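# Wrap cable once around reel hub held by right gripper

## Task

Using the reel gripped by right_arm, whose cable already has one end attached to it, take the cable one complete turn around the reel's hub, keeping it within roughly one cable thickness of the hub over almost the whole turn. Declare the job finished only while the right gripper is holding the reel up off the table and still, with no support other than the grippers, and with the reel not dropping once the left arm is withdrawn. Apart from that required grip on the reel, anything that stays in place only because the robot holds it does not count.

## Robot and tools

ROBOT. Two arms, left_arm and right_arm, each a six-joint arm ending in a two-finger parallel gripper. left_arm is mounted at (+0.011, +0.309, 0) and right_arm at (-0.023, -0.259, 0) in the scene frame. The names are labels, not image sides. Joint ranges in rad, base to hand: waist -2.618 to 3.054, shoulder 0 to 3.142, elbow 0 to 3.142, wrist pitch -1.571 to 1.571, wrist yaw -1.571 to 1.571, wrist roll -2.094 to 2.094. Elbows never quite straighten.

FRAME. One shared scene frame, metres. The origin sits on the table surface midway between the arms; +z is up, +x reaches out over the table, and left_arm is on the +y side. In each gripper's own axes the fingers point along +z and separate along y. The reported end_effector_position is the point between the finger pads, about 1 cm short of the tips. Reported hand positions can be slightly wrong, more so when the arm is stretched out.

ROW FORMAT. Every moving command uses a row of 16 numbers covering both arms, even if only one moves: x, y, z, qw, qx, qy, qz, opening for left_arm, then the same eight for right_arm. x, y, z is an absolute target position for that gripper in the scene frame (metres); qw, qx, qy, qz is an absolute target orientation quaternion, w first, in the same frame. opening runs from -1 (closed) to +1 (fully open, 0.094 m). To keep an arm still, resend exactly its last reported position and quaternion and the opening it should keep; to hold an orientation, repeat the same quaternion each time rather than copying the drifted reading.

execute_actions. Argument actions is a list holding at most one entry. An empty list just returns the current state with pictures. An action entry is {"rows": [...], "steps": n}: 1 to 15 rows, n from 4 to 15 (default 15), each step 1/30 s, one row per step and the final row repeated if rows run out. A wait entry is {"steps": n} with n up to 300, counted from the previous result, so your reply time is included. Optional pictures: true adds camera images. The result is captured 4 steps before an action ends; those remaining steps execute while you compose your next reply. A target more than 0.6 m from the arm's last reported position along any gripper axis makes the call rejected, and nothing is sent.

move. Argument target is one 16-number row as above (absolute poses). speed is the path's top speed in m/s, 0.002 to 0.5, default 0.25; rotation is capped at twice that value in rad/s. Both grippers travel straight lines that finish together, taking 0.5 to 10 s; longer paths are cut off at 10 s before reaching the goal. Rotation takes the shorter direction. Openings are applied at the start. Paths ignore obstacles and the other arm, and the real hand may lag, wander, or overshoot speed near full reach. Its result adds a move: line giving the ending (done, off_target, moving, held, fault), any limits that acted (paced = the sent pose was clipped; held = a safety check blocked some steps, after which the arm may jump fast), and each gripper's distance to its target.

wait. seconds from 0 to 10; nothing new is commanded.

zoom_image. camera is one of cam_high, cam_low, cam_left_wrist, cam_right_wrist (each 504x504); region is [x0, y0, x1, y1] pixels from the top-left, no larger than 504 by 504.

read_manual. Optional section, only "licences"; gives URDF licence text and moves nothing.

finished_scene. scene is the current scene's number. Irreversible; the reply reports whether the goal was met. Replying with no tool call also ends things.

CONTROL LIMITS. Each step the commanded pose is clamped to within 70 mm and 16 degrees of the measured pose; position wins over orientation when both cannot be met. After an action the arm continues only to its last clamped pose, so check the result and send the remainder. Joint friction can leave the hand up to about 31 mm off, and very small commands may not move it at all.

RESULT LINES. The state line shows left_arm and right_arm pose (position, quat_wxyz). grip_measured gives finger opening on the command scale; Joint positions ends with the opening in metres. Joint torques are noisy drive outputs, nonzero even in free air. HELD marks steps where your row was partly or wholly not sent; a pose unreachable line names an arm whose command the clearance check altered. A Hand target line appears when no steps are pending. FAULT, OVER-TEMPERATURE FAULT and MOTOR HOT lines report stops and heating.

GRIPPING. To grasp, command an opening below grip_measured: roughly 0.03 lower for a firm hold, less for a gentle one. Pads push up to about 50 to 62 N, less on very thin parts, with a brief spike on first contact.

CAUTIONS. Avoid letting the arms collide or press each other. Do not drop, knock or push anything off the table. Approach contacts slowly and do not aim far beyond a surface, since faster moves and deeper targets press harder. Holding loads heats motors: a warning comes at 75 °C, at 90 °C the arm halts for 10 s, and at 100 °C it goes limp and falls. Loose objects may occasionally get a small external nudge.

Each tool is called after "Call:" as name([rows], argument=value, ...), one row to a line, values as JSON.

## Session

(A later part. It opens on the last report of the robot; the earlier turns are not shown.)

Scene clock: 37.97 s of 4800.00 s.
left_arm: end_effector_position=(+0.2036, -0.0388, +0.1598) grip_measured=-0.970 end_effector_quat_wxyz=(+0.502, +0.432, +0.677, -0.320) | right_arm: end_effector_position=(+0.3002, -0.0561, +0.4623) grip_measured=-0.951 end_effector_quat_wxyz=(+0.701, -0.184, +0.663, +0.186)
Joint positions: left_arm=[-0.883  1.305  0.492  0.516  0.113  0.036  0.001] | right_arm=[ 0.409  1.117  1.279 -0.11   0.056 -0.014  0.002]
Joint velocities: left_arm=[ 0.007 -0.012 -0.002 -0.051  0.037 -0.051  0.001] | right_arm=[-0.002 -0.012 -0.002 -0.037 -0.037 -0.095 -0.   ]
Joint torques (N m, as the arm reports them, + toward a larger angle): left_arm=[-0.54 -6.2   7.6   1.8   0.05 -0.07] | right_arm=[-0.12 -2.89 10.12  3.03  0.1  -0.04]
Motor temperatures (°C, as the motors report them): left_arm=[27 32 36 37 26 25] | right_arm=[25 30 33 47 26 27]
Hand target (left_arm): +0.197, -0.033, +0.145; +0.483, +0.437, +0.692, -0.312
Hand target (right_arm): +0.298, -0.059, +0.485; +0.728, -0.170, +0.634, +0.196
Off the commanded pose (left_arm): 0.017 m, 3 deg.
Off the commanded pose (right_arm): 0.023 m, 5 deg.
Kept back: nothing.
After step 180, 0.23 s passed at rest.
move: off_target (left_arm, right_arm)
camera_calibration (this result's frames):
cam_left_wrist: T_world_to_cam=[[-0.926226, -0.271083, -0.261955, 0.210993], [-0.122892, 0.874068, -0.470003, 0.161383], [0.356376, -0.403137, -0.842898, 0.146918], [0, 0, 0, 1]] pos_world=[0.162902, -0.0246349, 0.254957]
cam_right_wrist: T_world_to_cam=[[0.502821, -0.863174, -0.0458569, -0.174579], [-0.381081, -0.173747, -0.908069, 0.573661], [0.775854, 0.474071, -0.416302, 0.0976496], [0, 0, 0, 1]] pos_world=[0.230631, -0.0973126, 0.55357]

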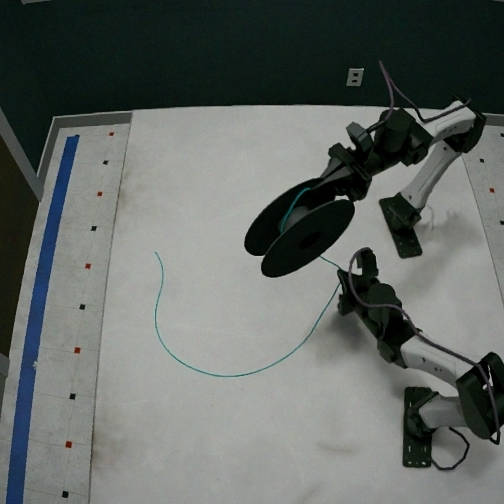

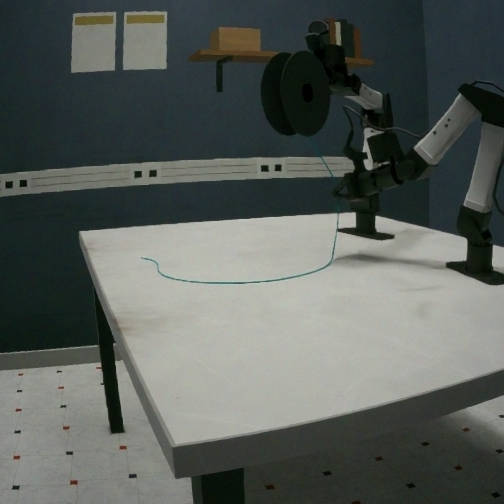

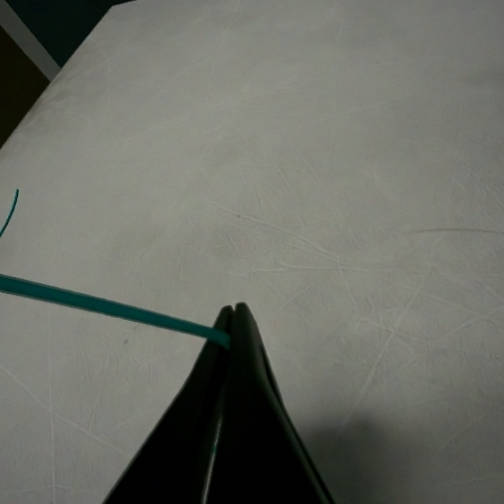

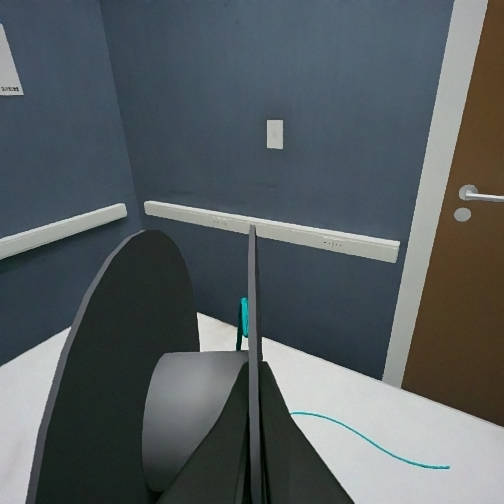

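Call:
move(target=[0.082,-0.048,0.282, 0.4830,0.4830,0.6295,-0.3706, -1.0, 0.299,-0.058,0.485, 0.7290,-0.1698,0.6337,0.1953,-1.0], speed=0.2)

Scene clock: 41.53 s of 4800.00 s.
left_arm: end_effector_position=(+0.0970, -0.0483, +0.2891) grip_measured=-0.970 end_effector_quat_wxyz=(+0.505, +0.458, +0.632, -0.368) | right_arm: end_effector_position=(+0.2990, -0.0537, +0.4568) grip_measured=-0.951 end_effector_quat_wxyz=(+0.692, -0.190, +0.670, +0.191)
Joint positions: left_arm=[-1.269  0.994  0.787 -0.016 -0.143 -0.035  0.001] | right_arm=[ 0.409  1.117  1.279 -0.132  0.04  -0.007  0.002]
Joint velocities: left_arm=[-0.007 -0.002 -0.007  0.022 -0.037  0.007  0.001] | right_arm=[-0.007  0.017  0.002 -0.022  0.022 -0.037 -0.   ]
Joint torques (N m, as the arm reports them, + toward a larger angle): left_arm=[-1.56 -3.96 11.44  1.74  0.43 -0.01] | right_arm=[-0.38 -3.1  10.13  3.21  0.26 -0.08]
Motor temperatures (°C, as the motors report them): left_arm=[27 32 36 36 26 25] | right_arm=[25 30 34 48 26 27]
Hand target (left_arm): +0.083, -0.048, +0.281; +0.481, +0.481, +0.631, -0.373
Hand target (right_arm): +0.297, -0.059, +0.484; +0.728, -0.170, +0.635, +0.196
Off the commanded pose (left_arm): 0.017 m, 4 deg.
Off the commanded pose (right_arm): 0.029 m, 6 deg.
Kept back: nothing.
move: off_target (left_arm, right_arm)
camera_calibration (this result's frames):
cam_left_wrist: T_world_to_cam=[[-0.946883, -0.177396, -0.268223, 0.151815], [-0.0077426, 0.846416, -0.532466, 0.222887], [0.321485, -0.502106, -0.80283, 0.27713], [0, 0, 0, 1]] pos_world=[0.0563831, -0.0225748, 0.381888]
cam_right_wrist: T_world_to_cam=[[0.515103, -0.85559, -0.0513214, -0.172968], [-0.398264, -0.185893, -0.898237, 0.568617], [0.758982, 0.483124, -0.436505, 0.109881], [0, 0, 0, 1]] pos_world=[0.232159, -0.095374, 0.549839]

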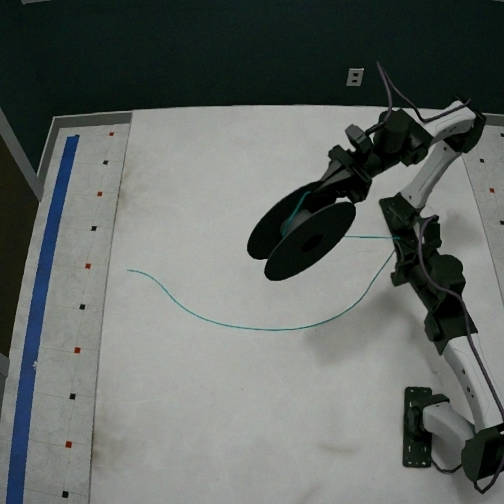

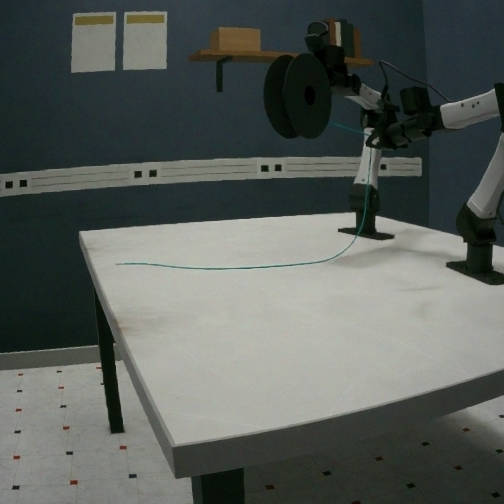

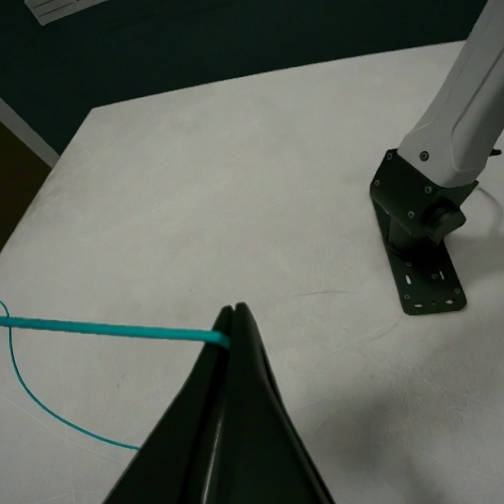

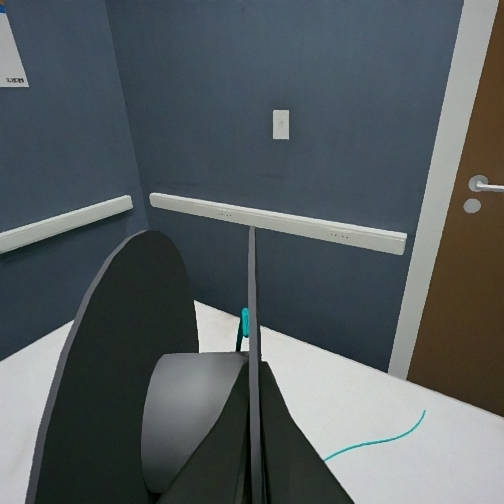

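Call:
move(target=[0.080,-0.022,0.430, 0.5200,0.4503,0.6197,-0.3778, -1.0, 0.299,-0.058,0.485, 0.7290,-0.1698,0.6337,0.1953,-1.0], speed=0.2)

Scene clock: 43.43 s of 4800.00 s.
left_arm: end_effector_position=(+0.0946, -0.0146, +0.4265) grip_measured=-0.970 end_effector_quat_wxyz=(+0.535, +0.431, +0.633, -0.357) | right_arm: end_effector_position=(+0.2951, -0.0486, +0.4680) grip_measured=-0.951 end_effector_quat_wxyz=(+0.702, -0.186, +0.654, +0.213)
Joint positions: left_arm=[-1.319  1.011  1.322 -0.491 -0.261 -0.037  0.001] | right_arm=[ 0.418  1.117  1.279 -0.086  0.022  0.016  0.002]
Joint velocities: left_arm=[-0.007 -0.012 -0.002 -0.007  0.037  0.022  0.001] | right_arm=[-0.002 -0.017 -0.007  0.051  0.022 -0.007  0.   ]
Joint torques (N m, as the arm reports them, + toward a larger angle): left_arm=[-1.51 -1.89 11.55  2.12  0.6  -0.01] | right_arm=[-0.84 -2.85 10.35  2.82  0.47 -0.33]
Motor temperatures (°C, as the motors report them): left_arm=[27 32 36 37 26 25] | right_arm=[25 30 34 48 26 27]
Hand target (left_arm): +0.080, -0.020, +0.430; +0.520, +0.450, +0.620, -0.378
Hand target (right_arm): +0.298, -0.058, +0.485; +0.728, -0.170, +0.634, +0.196
Off the commanded pose (left_arm): 0.017 m, 4 deg.
Off the commanded pose (right_arm): 0.020 m, 5 deg.
Kept back: nothing.
move: off_target (left_arm, right_arm)
camera_calibration (this result's frames):
cam_left_wrist: T_world_to_cam=[[-0.925038, -0.250828, -0.285289, 0.196561], [-0.0479852, 0.822148, -0.567248, 0.285844], [0.376831, -0.511036, -0.772554, 0.386842], [0, 0, 0, 1]] pos_world=[0.0497685, 0.011987, 0.517077]
cam_right_wrist: T_world_to_cam=[[0.540714, -0.837854, -0.0750211, -0.161616], [-0.369596, -0.15651, -0.915917, 0.579333], [0.755664, 0.522977, -0.394294, 0.0984852], [0, 0, 0, 1]] pos_world=[0.227085, -0.0962451, 0.557328]

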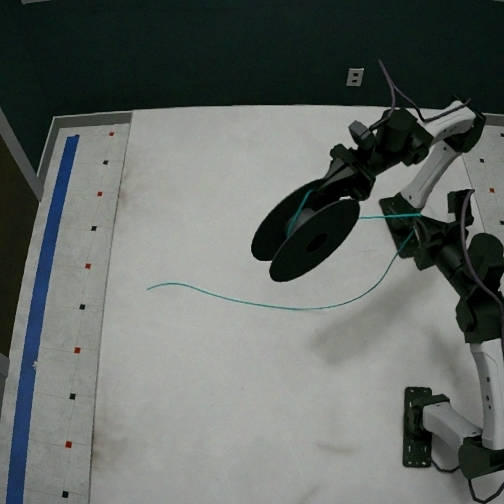

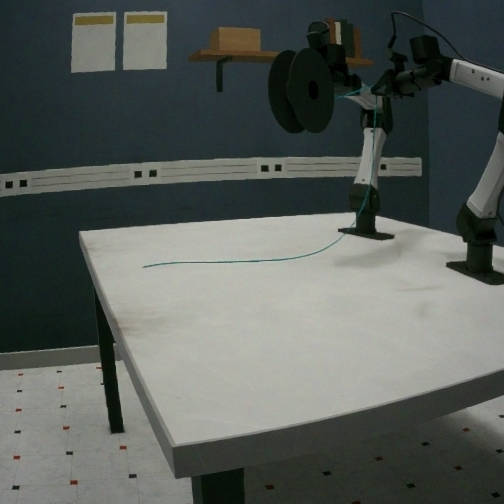

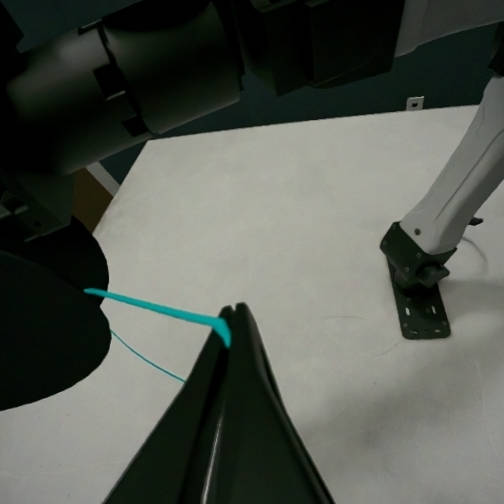

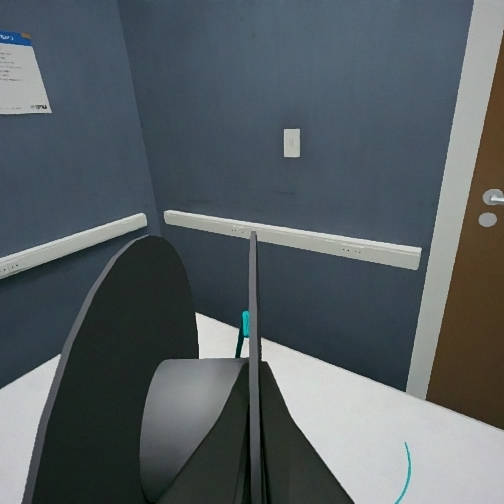

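Call:
move(target=[0.166,0.022,0.537, 0.5470,0.4050,0.6500,-0.3400, -1.0, 0.299,-0.058,0.485, 0.7290,-0.1698,0.6337,0.1953,-1.0], speed=0.18)

Scene clock: 47.40 s of 4800.00 s.
left_arm: end_effector_position=(+0.1664, +0.0221, +0.5289) grip_measured=-0.970 end_effector_quat_wxyz=(+0.543, +0.402, +0.659, -0.331) | right_arm: end_effector_position=(+0.2953, -0.0504, +0.4764) grip_measured=-0.951 end_effector_quat_wxyz=(+0.715, -0.183, +0.642, +0.209)
Joint positions: left_arm=[-0.92   1.28   2.02  -0.933  0.042  0.009  0.001] | right_arm=[ 0.418  1.117  1.279 -0.052  0.03   0.003  0.002]
Joint velocities: left_arm=[-0.007 -0.012  0.002 -0.095  0.007 -0.022  0.001] | right_arm=[ 0.002 -0.012  0.002 -0.022 -0.081 -0.022 -0.001]
Joint torques (N m, as the arm reports them, + toward a larger angle): left_arm=[ 0.61 -2.89  9.65  2.23  0.32  0.13] | right_arm=[-0.74 -2.52 10.37  2.46  0.39 -0.18]
Motor temperatures (°C, as the motors report them): left_arm=[27 32 37 37 26 25] | right_arm=[25 30 34 48 26 27]
Hand target (left_arm): +0.164, +0.023, +0.537; +0.549, +0.406, +0.648, -0.337
Hand target (right_arm): +0.299, -0.058, +0.485; +0.729, -0.170, +0.634, +0.196
Off the commanded pose (left_arm): 0.008 m, 2 deg.
Off the commanded pose (right_arm): 0.012 m, 3 deg.
Kept back: nothing.
move: off_target (right_arm)
camera_calibration (this result's frames):
cam_left_wrist: T_world_to_cam=[[-0.902366, -0.331733, -0.275114, 0.29403], [-0.133096, 0.821664, -0.554214, 0.324484], [0.409903, -0.463488, -0.785595, 0.457923], [0, 0, 0, 1]] pos_world=[0.120806, 0.0431645, 0.620467]
cam_right_wrist: T_world_to_cam=[[0.534769, -0.842615, -0.0634161, -0.166519], [-0.338662, -0.144964, -0.929674, 0.584821], [0.774165, 0.518637, -0.362884, 0.0819201], [0, 0, 0, 1]] pos_world=[0.223686, -0.0980203, 0.562861]

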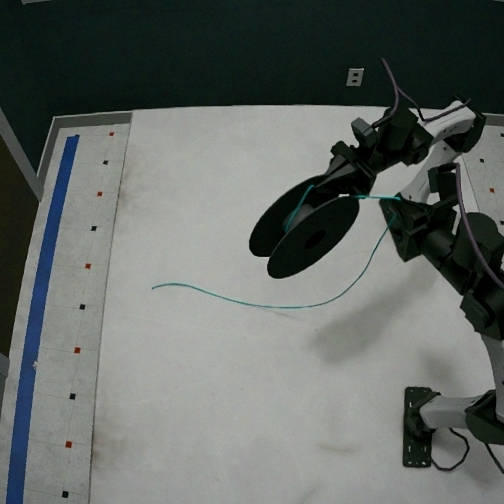

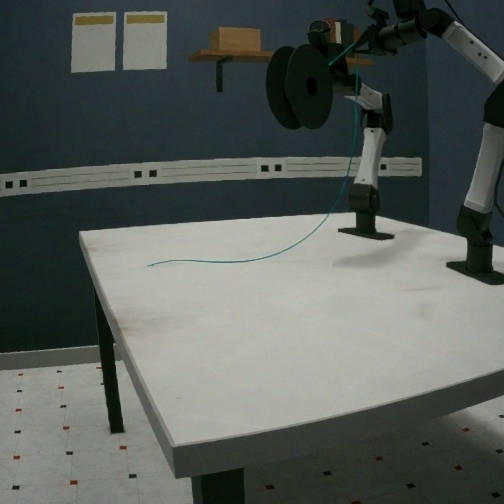

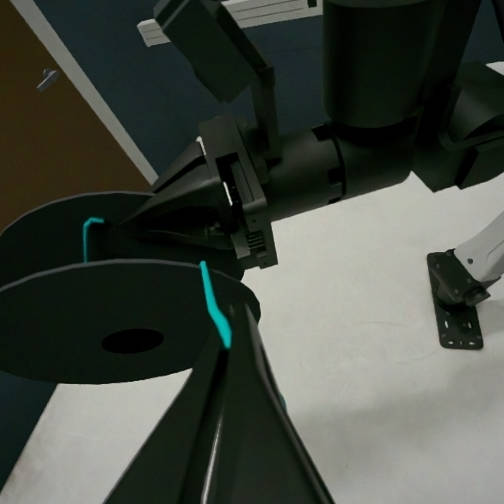

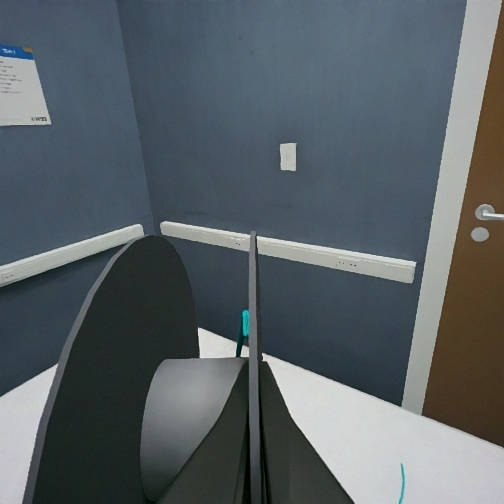

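Call:
zoom_image(camera="cam_left_wrist", region=[40, 150, 300, 410])

Call:
zoom_image(camera="cam_high", region=[240, 110, 440, 290])

Region (40, 150, 300, 410) of cam_left_wrist's 504x504 image, scaled by 1.938, with more detail than that image has.

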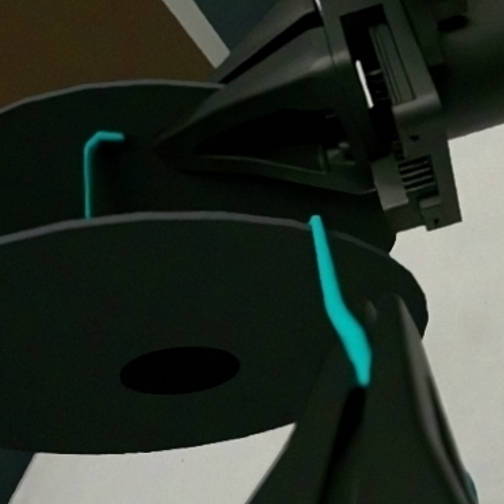

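Region (240, 110, 440, 290) of cam_high's 504x504 image, scaled by 2.520, with more detail than that image has; it fills the top 454 rows of this view, and the rest is white.

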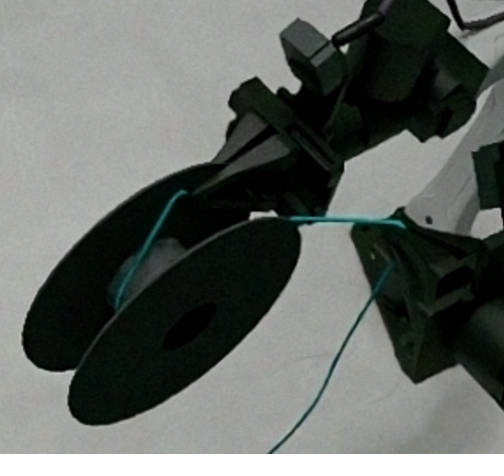

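Call:
move(target=[0.269,0.073,0.542, 0.5622,0.3714,0.6700,-0.3116, -1.0, 0.299,-0.058,0.485, 0.7290,-0.1698,0.6337,0.1953,-1.0], speed=0.18)

Scene clock: 50.10 s of 4800.00 s.
left_arm: end_effector_position=(+0.2617, +0.0665, +0.5391) grip_measured=-0.970 end_effector_quat_wxyz=(+0.556, +0.380, +0.667, -0.319) | right_arm: end_effector_position=(+0.2958, -0.0506, +0.4733) grip_measured=-0.951 end_effector_quat_wxyz=(+0.712, -0.187, +0.645, +0.203)
Joint positions: left_arm=[-0.397  1.415  2.161 -0.95   0.498  0.096  0.001] | right_arm=[ 0.418  1.117  1.279 -0.065  0.033 -0.008  0.002]
Joint velocities: left_arm=[ 0.002 -0.002  0.012 -0.022 -0.007  0.007  0.   ] | right_arm=[ 0.002  0.002  0.002 -0.095 -0.022  0.007  0.   ]
Joint torques (N m, as the arm reports them, + toward a larger angle): left_arm=[ 1.54 -3.87  9.06  2.    0.03  0.11] | right_arm=[-0.8  -2.93 10.34  2.59  0.33 -0.03]
Motor temperatures (°C, as the motors report them): left_arm=[27 32 37 37 26 25] | right_arm=[25 30 35 48 26 27]
Hand target (left_arm): +0.267, +0.072, +0.542; +0.563, +0.374, +0.669, -0.308
Hand target (right_arm): +0.298, -0.058, +0.485; +0.729, -0.170, +0.634, +0.196
Off the commanded pose (left_arm): 0.010 m, 1 deg.
Off the commanded pose (right_arm): 0.014 m, 3 deg.
Kept back: nothing.
move: off_target (right_arm)
camera_calibration (this result's frames):
cam_left_wrist: T_world_to_cam=[[-0.880397, -0.387384, -0.273559, 0.394702], [-0.178308, 0.804909, -0.565975, 0.325609], [0.43944, -0.449505, -0.777713, 0.434586], [0, 0, 0, 1]] pos_world=[0.214579, 0.0861644, 0.630244]
cam_right_wrist: T_world_to_cam=[[0.53131, -0.845537, -0.0526968, -0.171362], [-0.343797, -0.158346, -0.925597, 0.581014], [0.774282, 0.509896, -0.374824, 0.0856918], [0, 0, 0, 1]] pos_world=[0.224448, -0.0965858, 0.560874]

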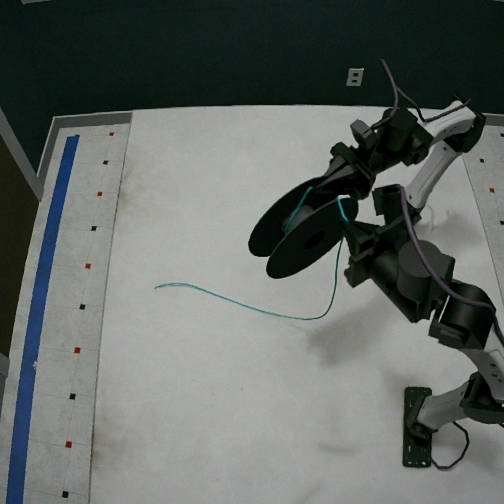

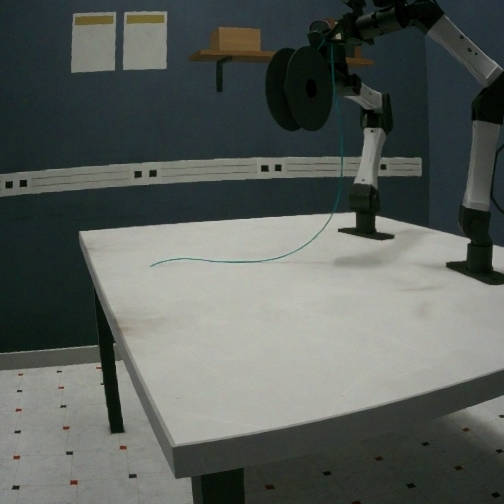

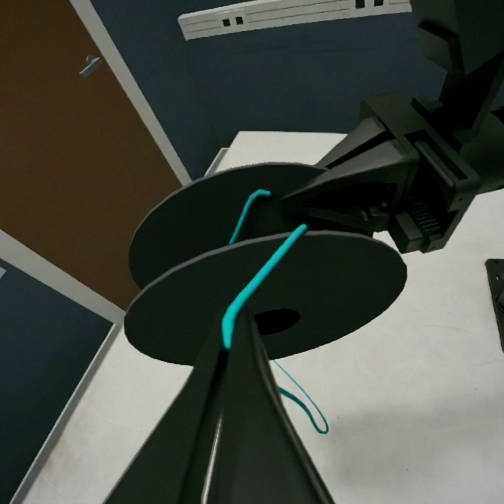

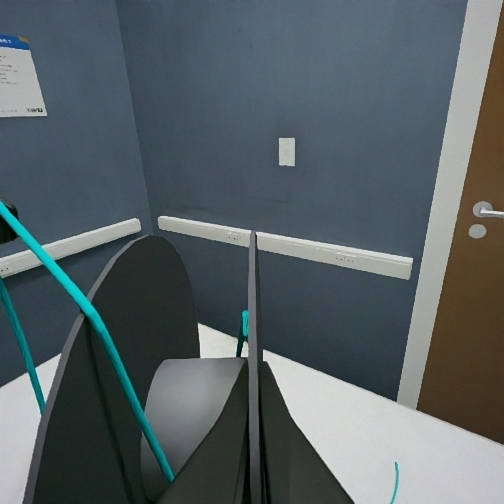

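Call:
move(target=[0.352,0.098,0.473, 0.5946,0.3189,0.6840,-0.2773, -1.0, 0.299,-0.058,0.485, 0.7290,-0.1698,0.6337,0.1953,-1.0], speed=0.18)

Scene clock: 51.77 s of 4800.00 s.
left_arm: end_effector_position=(+0.3470, +0.0906, +0.4795) grip_measured=-0.970 end_effector_quat_wxyz=(+0.596, +0.334, +0.672, -0.285) | right_arm: end_effector_position=(+0.2993, -0.0499, +0.4600) grip_measured=-0.951 end_effector_quat_wxyz=(+0.697, -0.193, +0.663, +0.193)
Joint positions: left_arm=[-0.215  1.353  1.706 -0.502  0.553  0.093  0.001] | right_arm=[ 0.418  1.124  1.279 -0.108  0.041 -0.015  0.002]
Joint velocities: left_arm=[ 0.017 -0.002  0.007  0.051  0.022 -0.022 -0.   ] | right_arm=[ 0.002 -0.002  0.012 -0.037 -0.037 -0.022  0.   ]
Joint torques (N m, as the arm reports them, + toward a larger angle): left_arm=[ 1.17 -6.22  7.08  2.06 -0.11 -0.08] | right_arm=[-0.95 -3.64 10.02  3.04  0.22  0.02]
Motor temperatures (°C, as the motors report them): left_arm=[27 32 37 37 26 25] | right_arm=[25 30 35 48 26 27]
Hand target (left_arm): +0.352, +0.098, +0.473; +0.595, +0.320, +0.683, -0.277
Hand target (right_arm): +0.297, -0.059, +0.484; +0.728, -0.170, +0.634, +0.196
Off the commanded pose (left_arm): 0.011 m, 2 deg.
Off the commanded pose (right_arm): 0.026 m, 6 deg.
Kept back: nothing.
move: off_target (left_arm, right_arm)
camera_calibration (this result's frames):
cam_left_wrist: T_world_to_cam=[[-0.81065, -0.505926, -0.294763, 0.459504], [-0.253963, 0.757398, -0.601541, 0.33529], [0.527588, -0.412781, -0.742471, 0.310717], [0, 0, 0, 1]] pos_world=[0.293718, 0.106786, 0.567834]
cam_right_wrist: T_world_to_cam=[[0.522215, -0.851693, -0.0437101, -0.175047], [-0.380386, -0.186747, -0.905777, 0.570433], [0.763281, 0.489637, -0.421494, 0.10141], [0, 0, 0, 1]] pos_world=[0.230993, -0.0922132, 0.551778]

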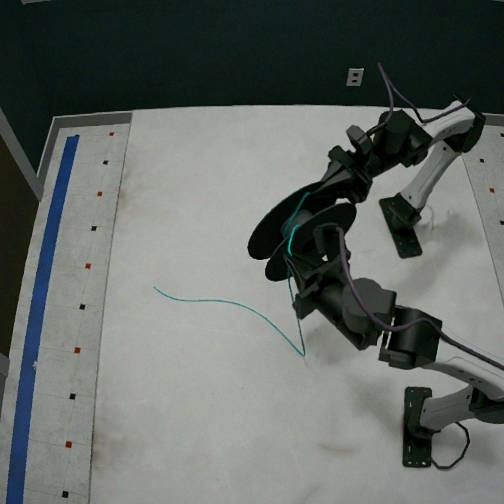

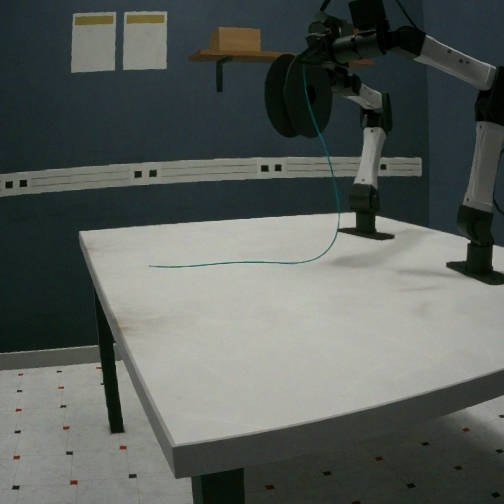

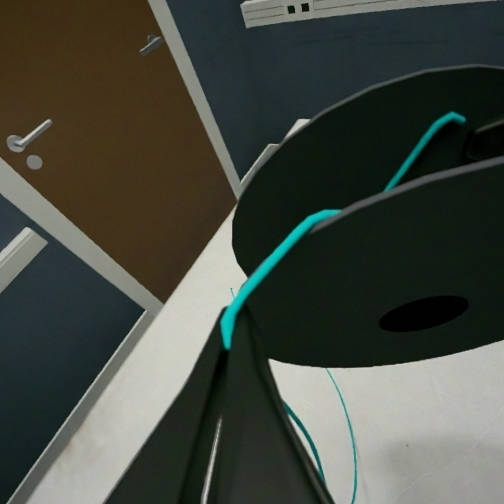

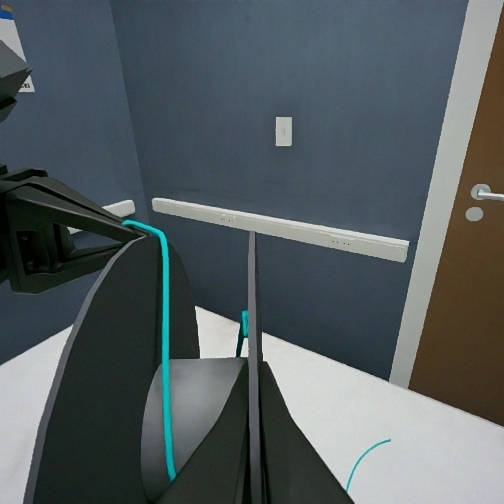

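Call:
move(target=[0.383,0.092,0.400, 0.5994,0.3070,0.6895,-0.2669, -1.0, 0.299,-0.058,0.485, 0.7290,-0.1698,0.6337,0.1953,-1.0], speed=0.15)

Scene clock: 54.47 s of 4800.00 s.
left_arm: end_effector_position=(+0.3813, +0.0849, +0.4105) grip_measured=-0.970 end_effector_quat_wxyz=(+0.606, +0.321, +0.675, -0.274) | right_arm: end_effector_position=(+0.3011, -0.0526, +0.4544) grip_measured=-0.951 end_effector_quat_wxyz=(+0.692, -0.190, +0.672, +0.183)
Joint positions: left_arm=[-0.212  1.342  1.382 -0.173  0.519  0.085  0.001] | right_arm=[ 0.418  1.124  1.279 -0.131  0.06  -0.018  0.002]
Joint velocities: left_arm=[-0.007 -0.002 -0.012  0.007 -0.022 -0.081 -0.   ] | right_arm=[-0.007 -0.007 -0.012  0.051 -0.022  0.037 -0.001]
Joint torques (N m, as the arm reports them, + toward a larger angle): left_arm=[ 0.85 -7.15  7.7   1.98 -0.13 -0.08] | right_arm=[-0.69 -3.91 10.12  3.18  0.04 -0.01]
Motor temperatures (°C, as the motors report them): left_arm=[27 32 36 37 26 25] | right_arm=[25 30 35 49 26 27]
Hand target (left_arm): +0.383, +0.092, +0.400; +0.600, +0.307, +0.689, -0.267
Hand target (right_arm): +0.297, -0.059, +0.484; +0.728, -0.170, +0.635, +0.195
Off the commanded pose (left_arm): 0.013 m, 3 deg.
Off the commanded pose (right_arm): 0.031 m, 7 deg.
Kept back: nothing.
move: off_target (left_arm, right_arm)
camera_calibration (this result's frames):
cam_left_wrist: T_world_to_cam=[[-0.787777, -0.538033, -0.29988, 0.46018], [-0.276336, 0.743812, -0.608591, 0.319404], [0.550496, -0.396566, -0.734635, 0.225782], [0, 0, 0, 1]] pos_world=[0.326489, 0.0995533, 0.498252]
cam_right_wrist: T_world_to_cam=[[0.505042, -0.862127, -0.0408518, -0.175236], [-0.40037, -0.192084, -0.895995, 0.566834], [0.764615, 0.468872, -0.44218, 0.106847], [0, 0, 0, 1]] pos_world=[0.233748, -0.0922934, 0.547968]

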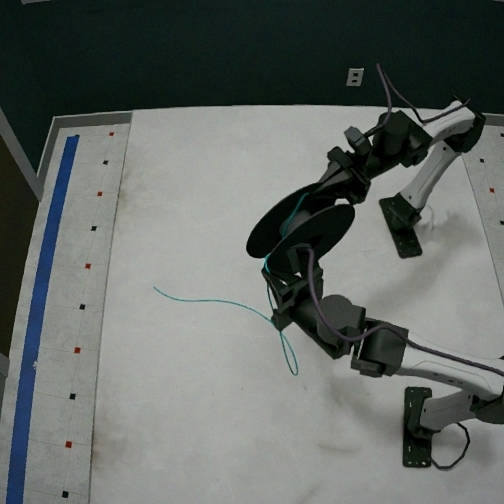

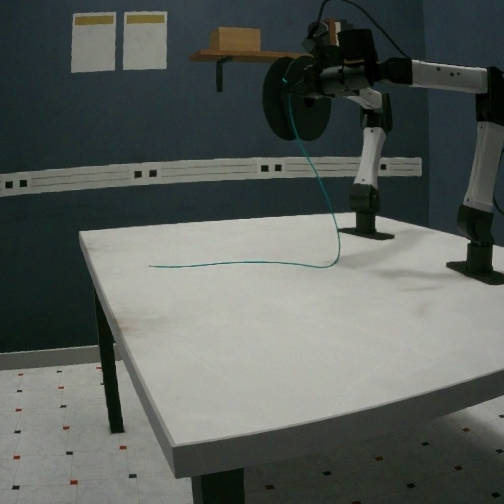

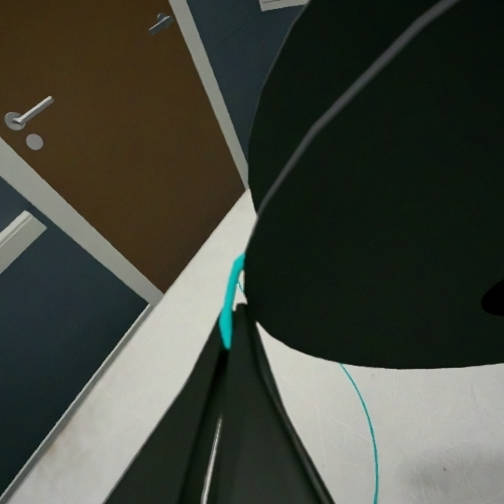

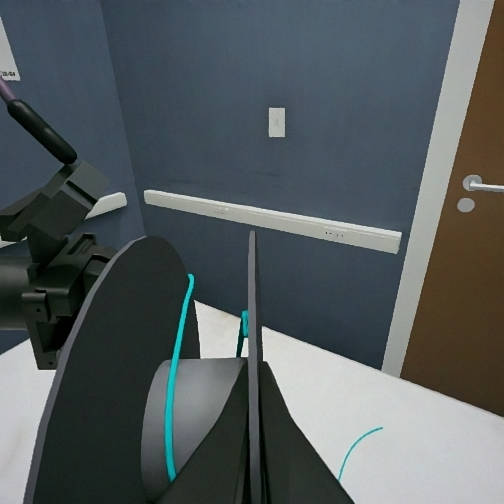

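Call:
zoom_image(camera="cam_right_wrist", region=[100, 250, 340, 504])

Call:
zoom_image(camera="cam_low", region=[250, 40, 380, 170])

Call:
zoom_image(camera="cam_high", region=[235, 170, 375, 310])

Region (100, 250, 340, 504) of cam_right_wrist's 504x504 image, scaled by 1.984, with more detail than that image has.

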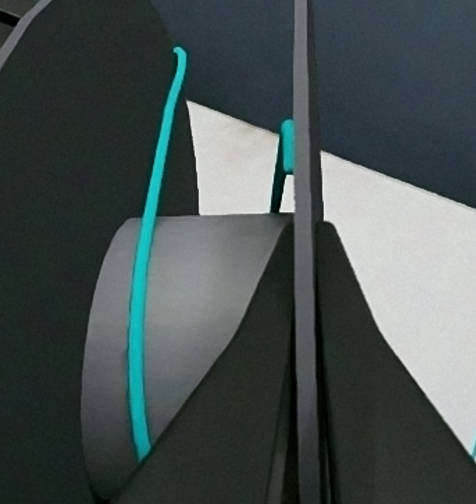

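Region (250, 40, 380, 170) of cam_low's 504x504 image, scaled by 3.877, with more detail than that image has.

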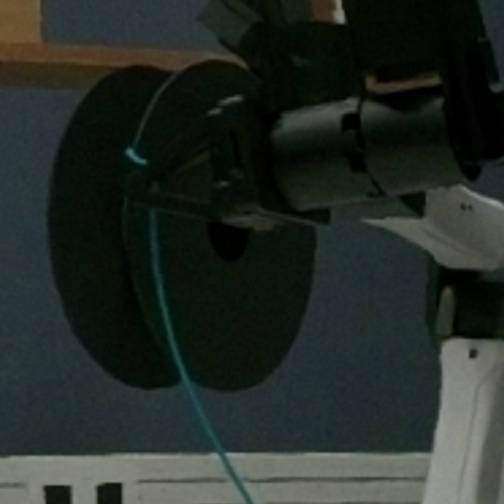

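Region (235, 170, 375, 310) of cam_high's 504x504 image, scaled by 3.600, with more detail than that image has.

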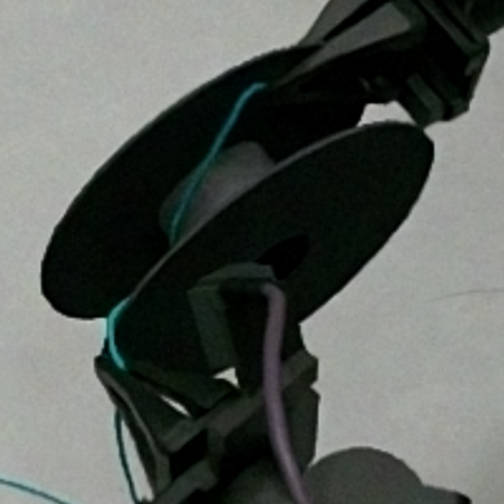

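Call:
move(target=[0.354,0.087,0.186, 0.5518,0.3353,0.7191,-0.2573, 0.3, 0.299,-0.058,0.485, 0.7290,-0.1698,0.6337,0.1953,-1.0], speed=0.22)

Scene clock: 58.77 s of 4800.00 s.
left_arm: end_effector_position=(+0.3580, +0.0880, +0.2015) grip_measured=+0.299 end_effector_quat_wxyz=(+0.565, +0.332, +0.710, -0.258) | right_arm: end_effector_position=(+0.3014, -0.0537, +0.4620) grip_measured=-0.951 end_effector_quat_wxyz=(+0.702, -0.184, +0.662, +0.184)
Joint positions: left_arm=[-0.24   1.331  0.638  0.433  0.478  0.131  0.061] | right_arm=[ 0.418  1.124  1.279 -0.1    0.067 -0.019  0.002]
Joint velocities: left_arm=[ 0.002 -0.002  0.017  0.007 -0.022 -0.095  0.001] | right_arm=[ 0.012  0.007  0.027 -0.081 -0.051 -0.007 -0.001]
Joint torques (N m, as the arm reports them, + toward a larger angle): left_arm=[-0.58 -4.56  8.19  2.12  0.08  0.11] | right_arm=[-0.87 -3.57 10.25  2.96 -0.06  0.01]
Motor temperatures (°C, as the motors report them): left_arm=[27 33 36 38 26 25] | right_arm=[25 30 35 50 26 27]
Hand target (left_arm): +0.355, +0.087, +0.186; +0.552, +0.335, +0.719, -0.256
Hand target (right_arm): +0.298, -0.058, +0.485; +0.728, -0.170, +0.634, +0.195
Off the commanded pose (left_arm): 0.016 m, 2 deg.
Off the commanded pose (right_arm): 0.024 m, 5 deg.
Kept back: nothing.
move: off_target (left_arm, right_arm)
camera_calibration (this result's frames):
cam_left_wrist: T_world_to_cam=[[-0.808834, -0.518254, -0.277849, 0.382221], [-0.325556, 0.788139, -0.522351, 0.179781], [0.489694, -0.33204, -0.806194, 0.116773], [0, 0, 0, 1]] pos_world=[0.310499, 0.0951683, 0.294251]
cam_right_wrist: T_world_to_cam=[[0.500477, -0.864747, -0.0416428, -0.174458], [-0.377889, -0.174923, -0.909176, 0.57377], [0.778924, 0.470759, -0.414324, 0.093401], [0, 0, 0, 1]] pos_world=[0.231381, -0.094466, 0.553091]

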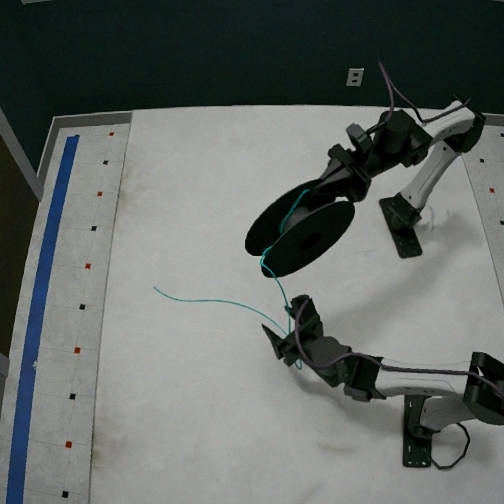

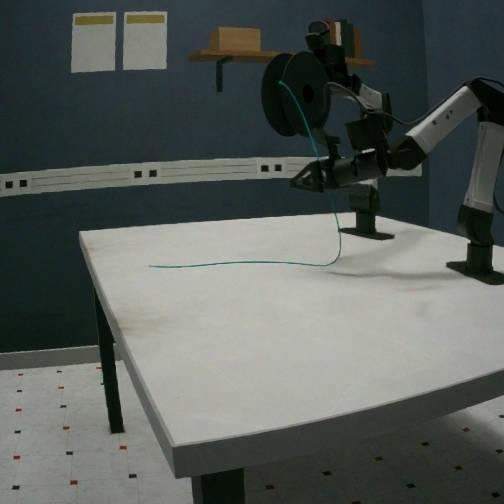

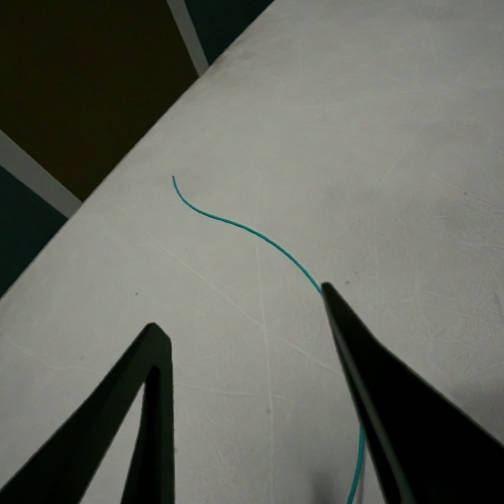

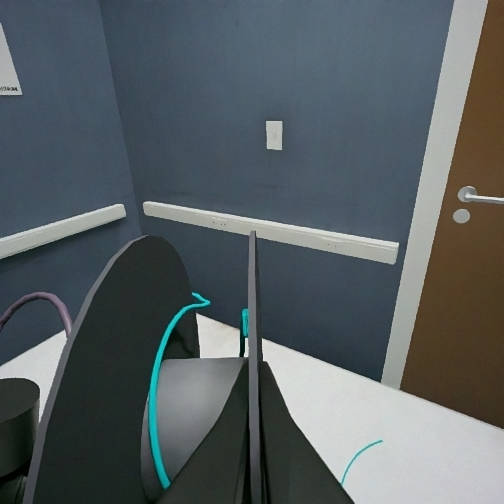

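Call:
zoom_image(camera="cam_high", region=[235, 235, 375, 385])

Call:
zoom_image(camera="cam_low", region=[255, 60, 405, 270])

Call:
zoom_image(camera="cam_right_wrist", region=[100, 250, 340, 504])

Region (235, 235, 375, 385) of cam_high's 504x504 image, scaled by 3.360, with more detail than that image has; it fills the left 470 columns of this view, and the rest is white.

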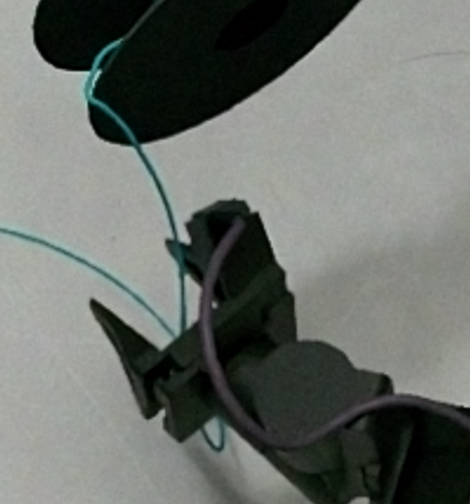

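Region (255, 60, 405, 270) of cam_low's 504x504 image, scaled by 2.400, with more detail than that image has; it fills the left 360 columns of this view, and the rest is white.

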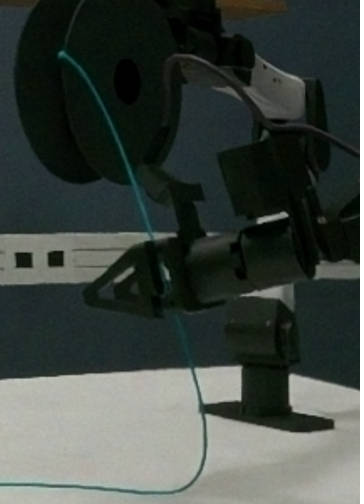

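Region (100, 250, 340, 504) of cam_right_wrist's 504x504 image, scaled by 1.984, with more detail than that image has.

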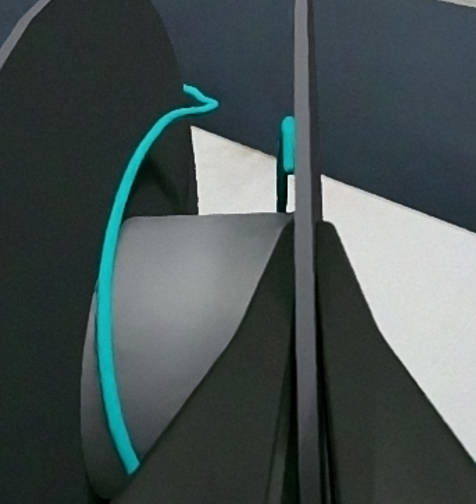

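Call:
move(target=[0.325,0.128,0.205, 0.5518,0.3353,0.7191,-0.2573, 0.3, 0.299,-0.058,0.485, 0.7290,-0.1698,0.6337,0.1953,-1.0], speed=0.15)

Scene clock: 61.97 s of 4800.00 s.
left_arm: end_effector_position=(+0.3311, +0.1232, +0.2162) grip_measured=+0.299 end_effector_quat_wxyz=(+0.566, +0.336, +0.708, -0.256) | right_arm: end_effector_position=(+0.3014, -0.0537, +0.4619) grip_measured=-0.951 end_effector_quat_wxyz=(+0.702, -0.184, +0.663, +0.184)
Joint positions: left_arm=[-0.133  1.132  0.582  0.274  0.583  0.174  0.061] | right_arm=[ 0.418  1.124  1.279 -0.101  0.067 -0.019  0.002]
Joint velocities: left_arm=[ 0.002 -0.002  0.012 -0.022  0.022 -0.022 -0.   ] | right_arm=[-0.012 -0.002 -0.027 -0.022  0.037 -0.066  0.   ]
Joint torques (N m, as the arm reports them, + toward a larger angle): left_arm=[ 0.9  -5.4   8.16  1.75  0.26  0.13] | right_arm=[-0.77 -3.42 10.12  2.92 -0.12  0.06]
Motor temperatures (°C, as the motors report them): left_arm=[27 33 36 38 26 25] | right_arm=[25 30 36 50 26 27]
Hand target (left_arm): +0.325, +0.127, +0.204; +0.551, +0.336, +0.719, -0.256
Hand target (right_arm): +0.298, -0.058, +0.485; +0.728, -0.170, +0.634, +0.195
Off the commanded pose (left_arm): 0.014 m, 2 deg.
Off the commanded pose (right_arm): 0.024 m, 5 deg.
Kept back: nothing.
move: off_target (left_arm, right_arm)
camera_calibration (this result's frames):
cam_left_wrist: T_world_to_cam=[[-0.809307, -0.512575, -0.286861, 0.38415], [-0.317845, 0.792847, -0.51997, 0.147377], [0.49396, -0.329638, -0.804576, 0.15146], [0, 0, 0, 1]] pos_world=[0.282923, 0.129985, 0.30869]
cam_right_wrist: T_world_to_cam=[[0.500464, -0.864756, -0.0416163, -0.17447], [-0.378176, -0.175117, -0.90902, 0.573691], [0.778793, 0.47067, -0.41467, 0.0935526], [0, 0, 0, 1]] pos_world=[0.231414, -0.0944437, 0.553029]

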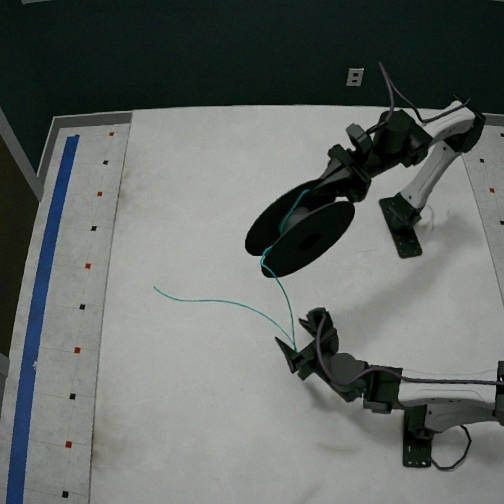

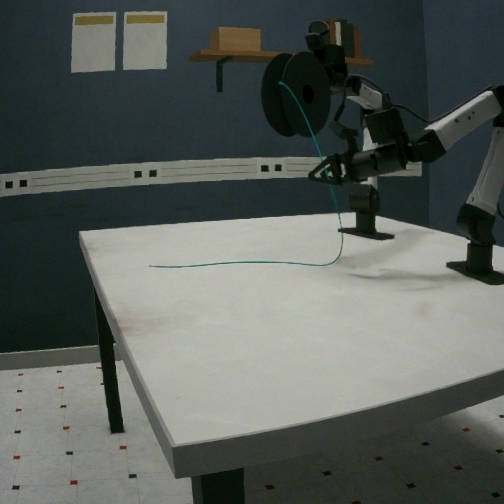

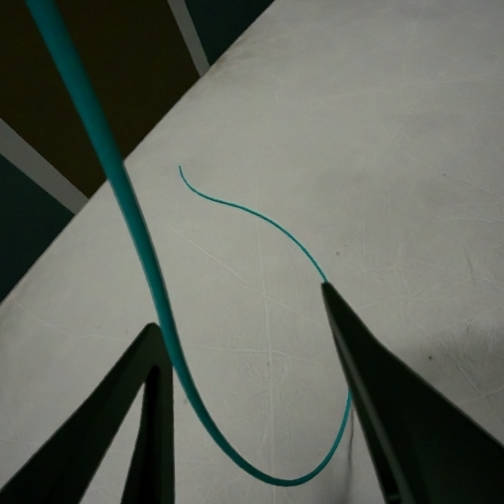

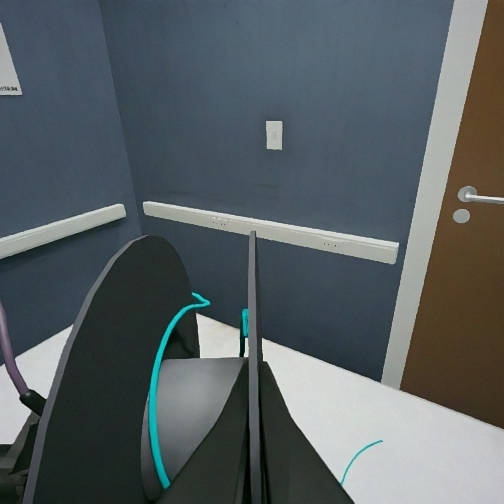

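Call:
zoom_image(camera="cam_left_wrist", region=[110, 270, 370, 504])

Call:
zoom_image(camera="cam_high", region=[245, 270, 365, 390])

Call:
zoom_image(camera="cam_low", region=[290, 130, 390, 230])

Region (110, 270, 370, 504) of cam_left_wrist's 504x504 image, scaled by 1.938, with more detail than that image has; it fills the top 454 rows of this view, and the rest is white.

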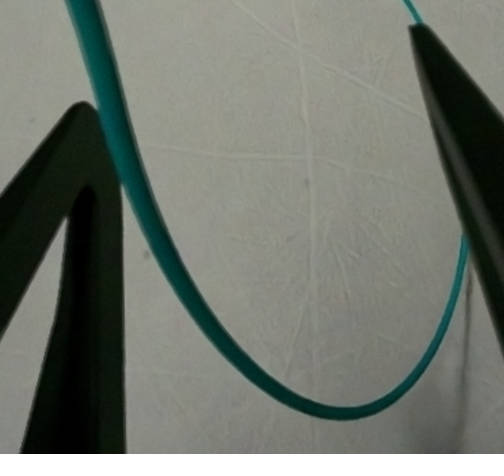

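Region (245, 270, 365, 390) of cam_high's 504x504 image, scaled by 4.200, with more detail than that image has.

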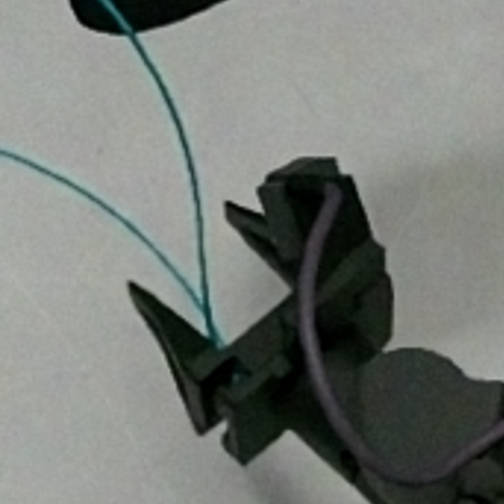

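Region (290, 130, 390, 230) of cam_low's 504x504 image, scaled by 5.040, with more detail than that image has.

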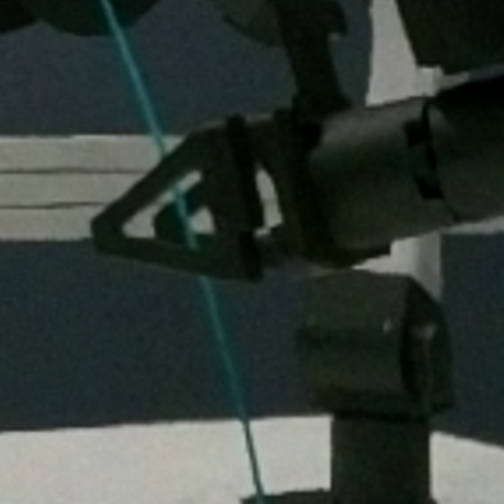

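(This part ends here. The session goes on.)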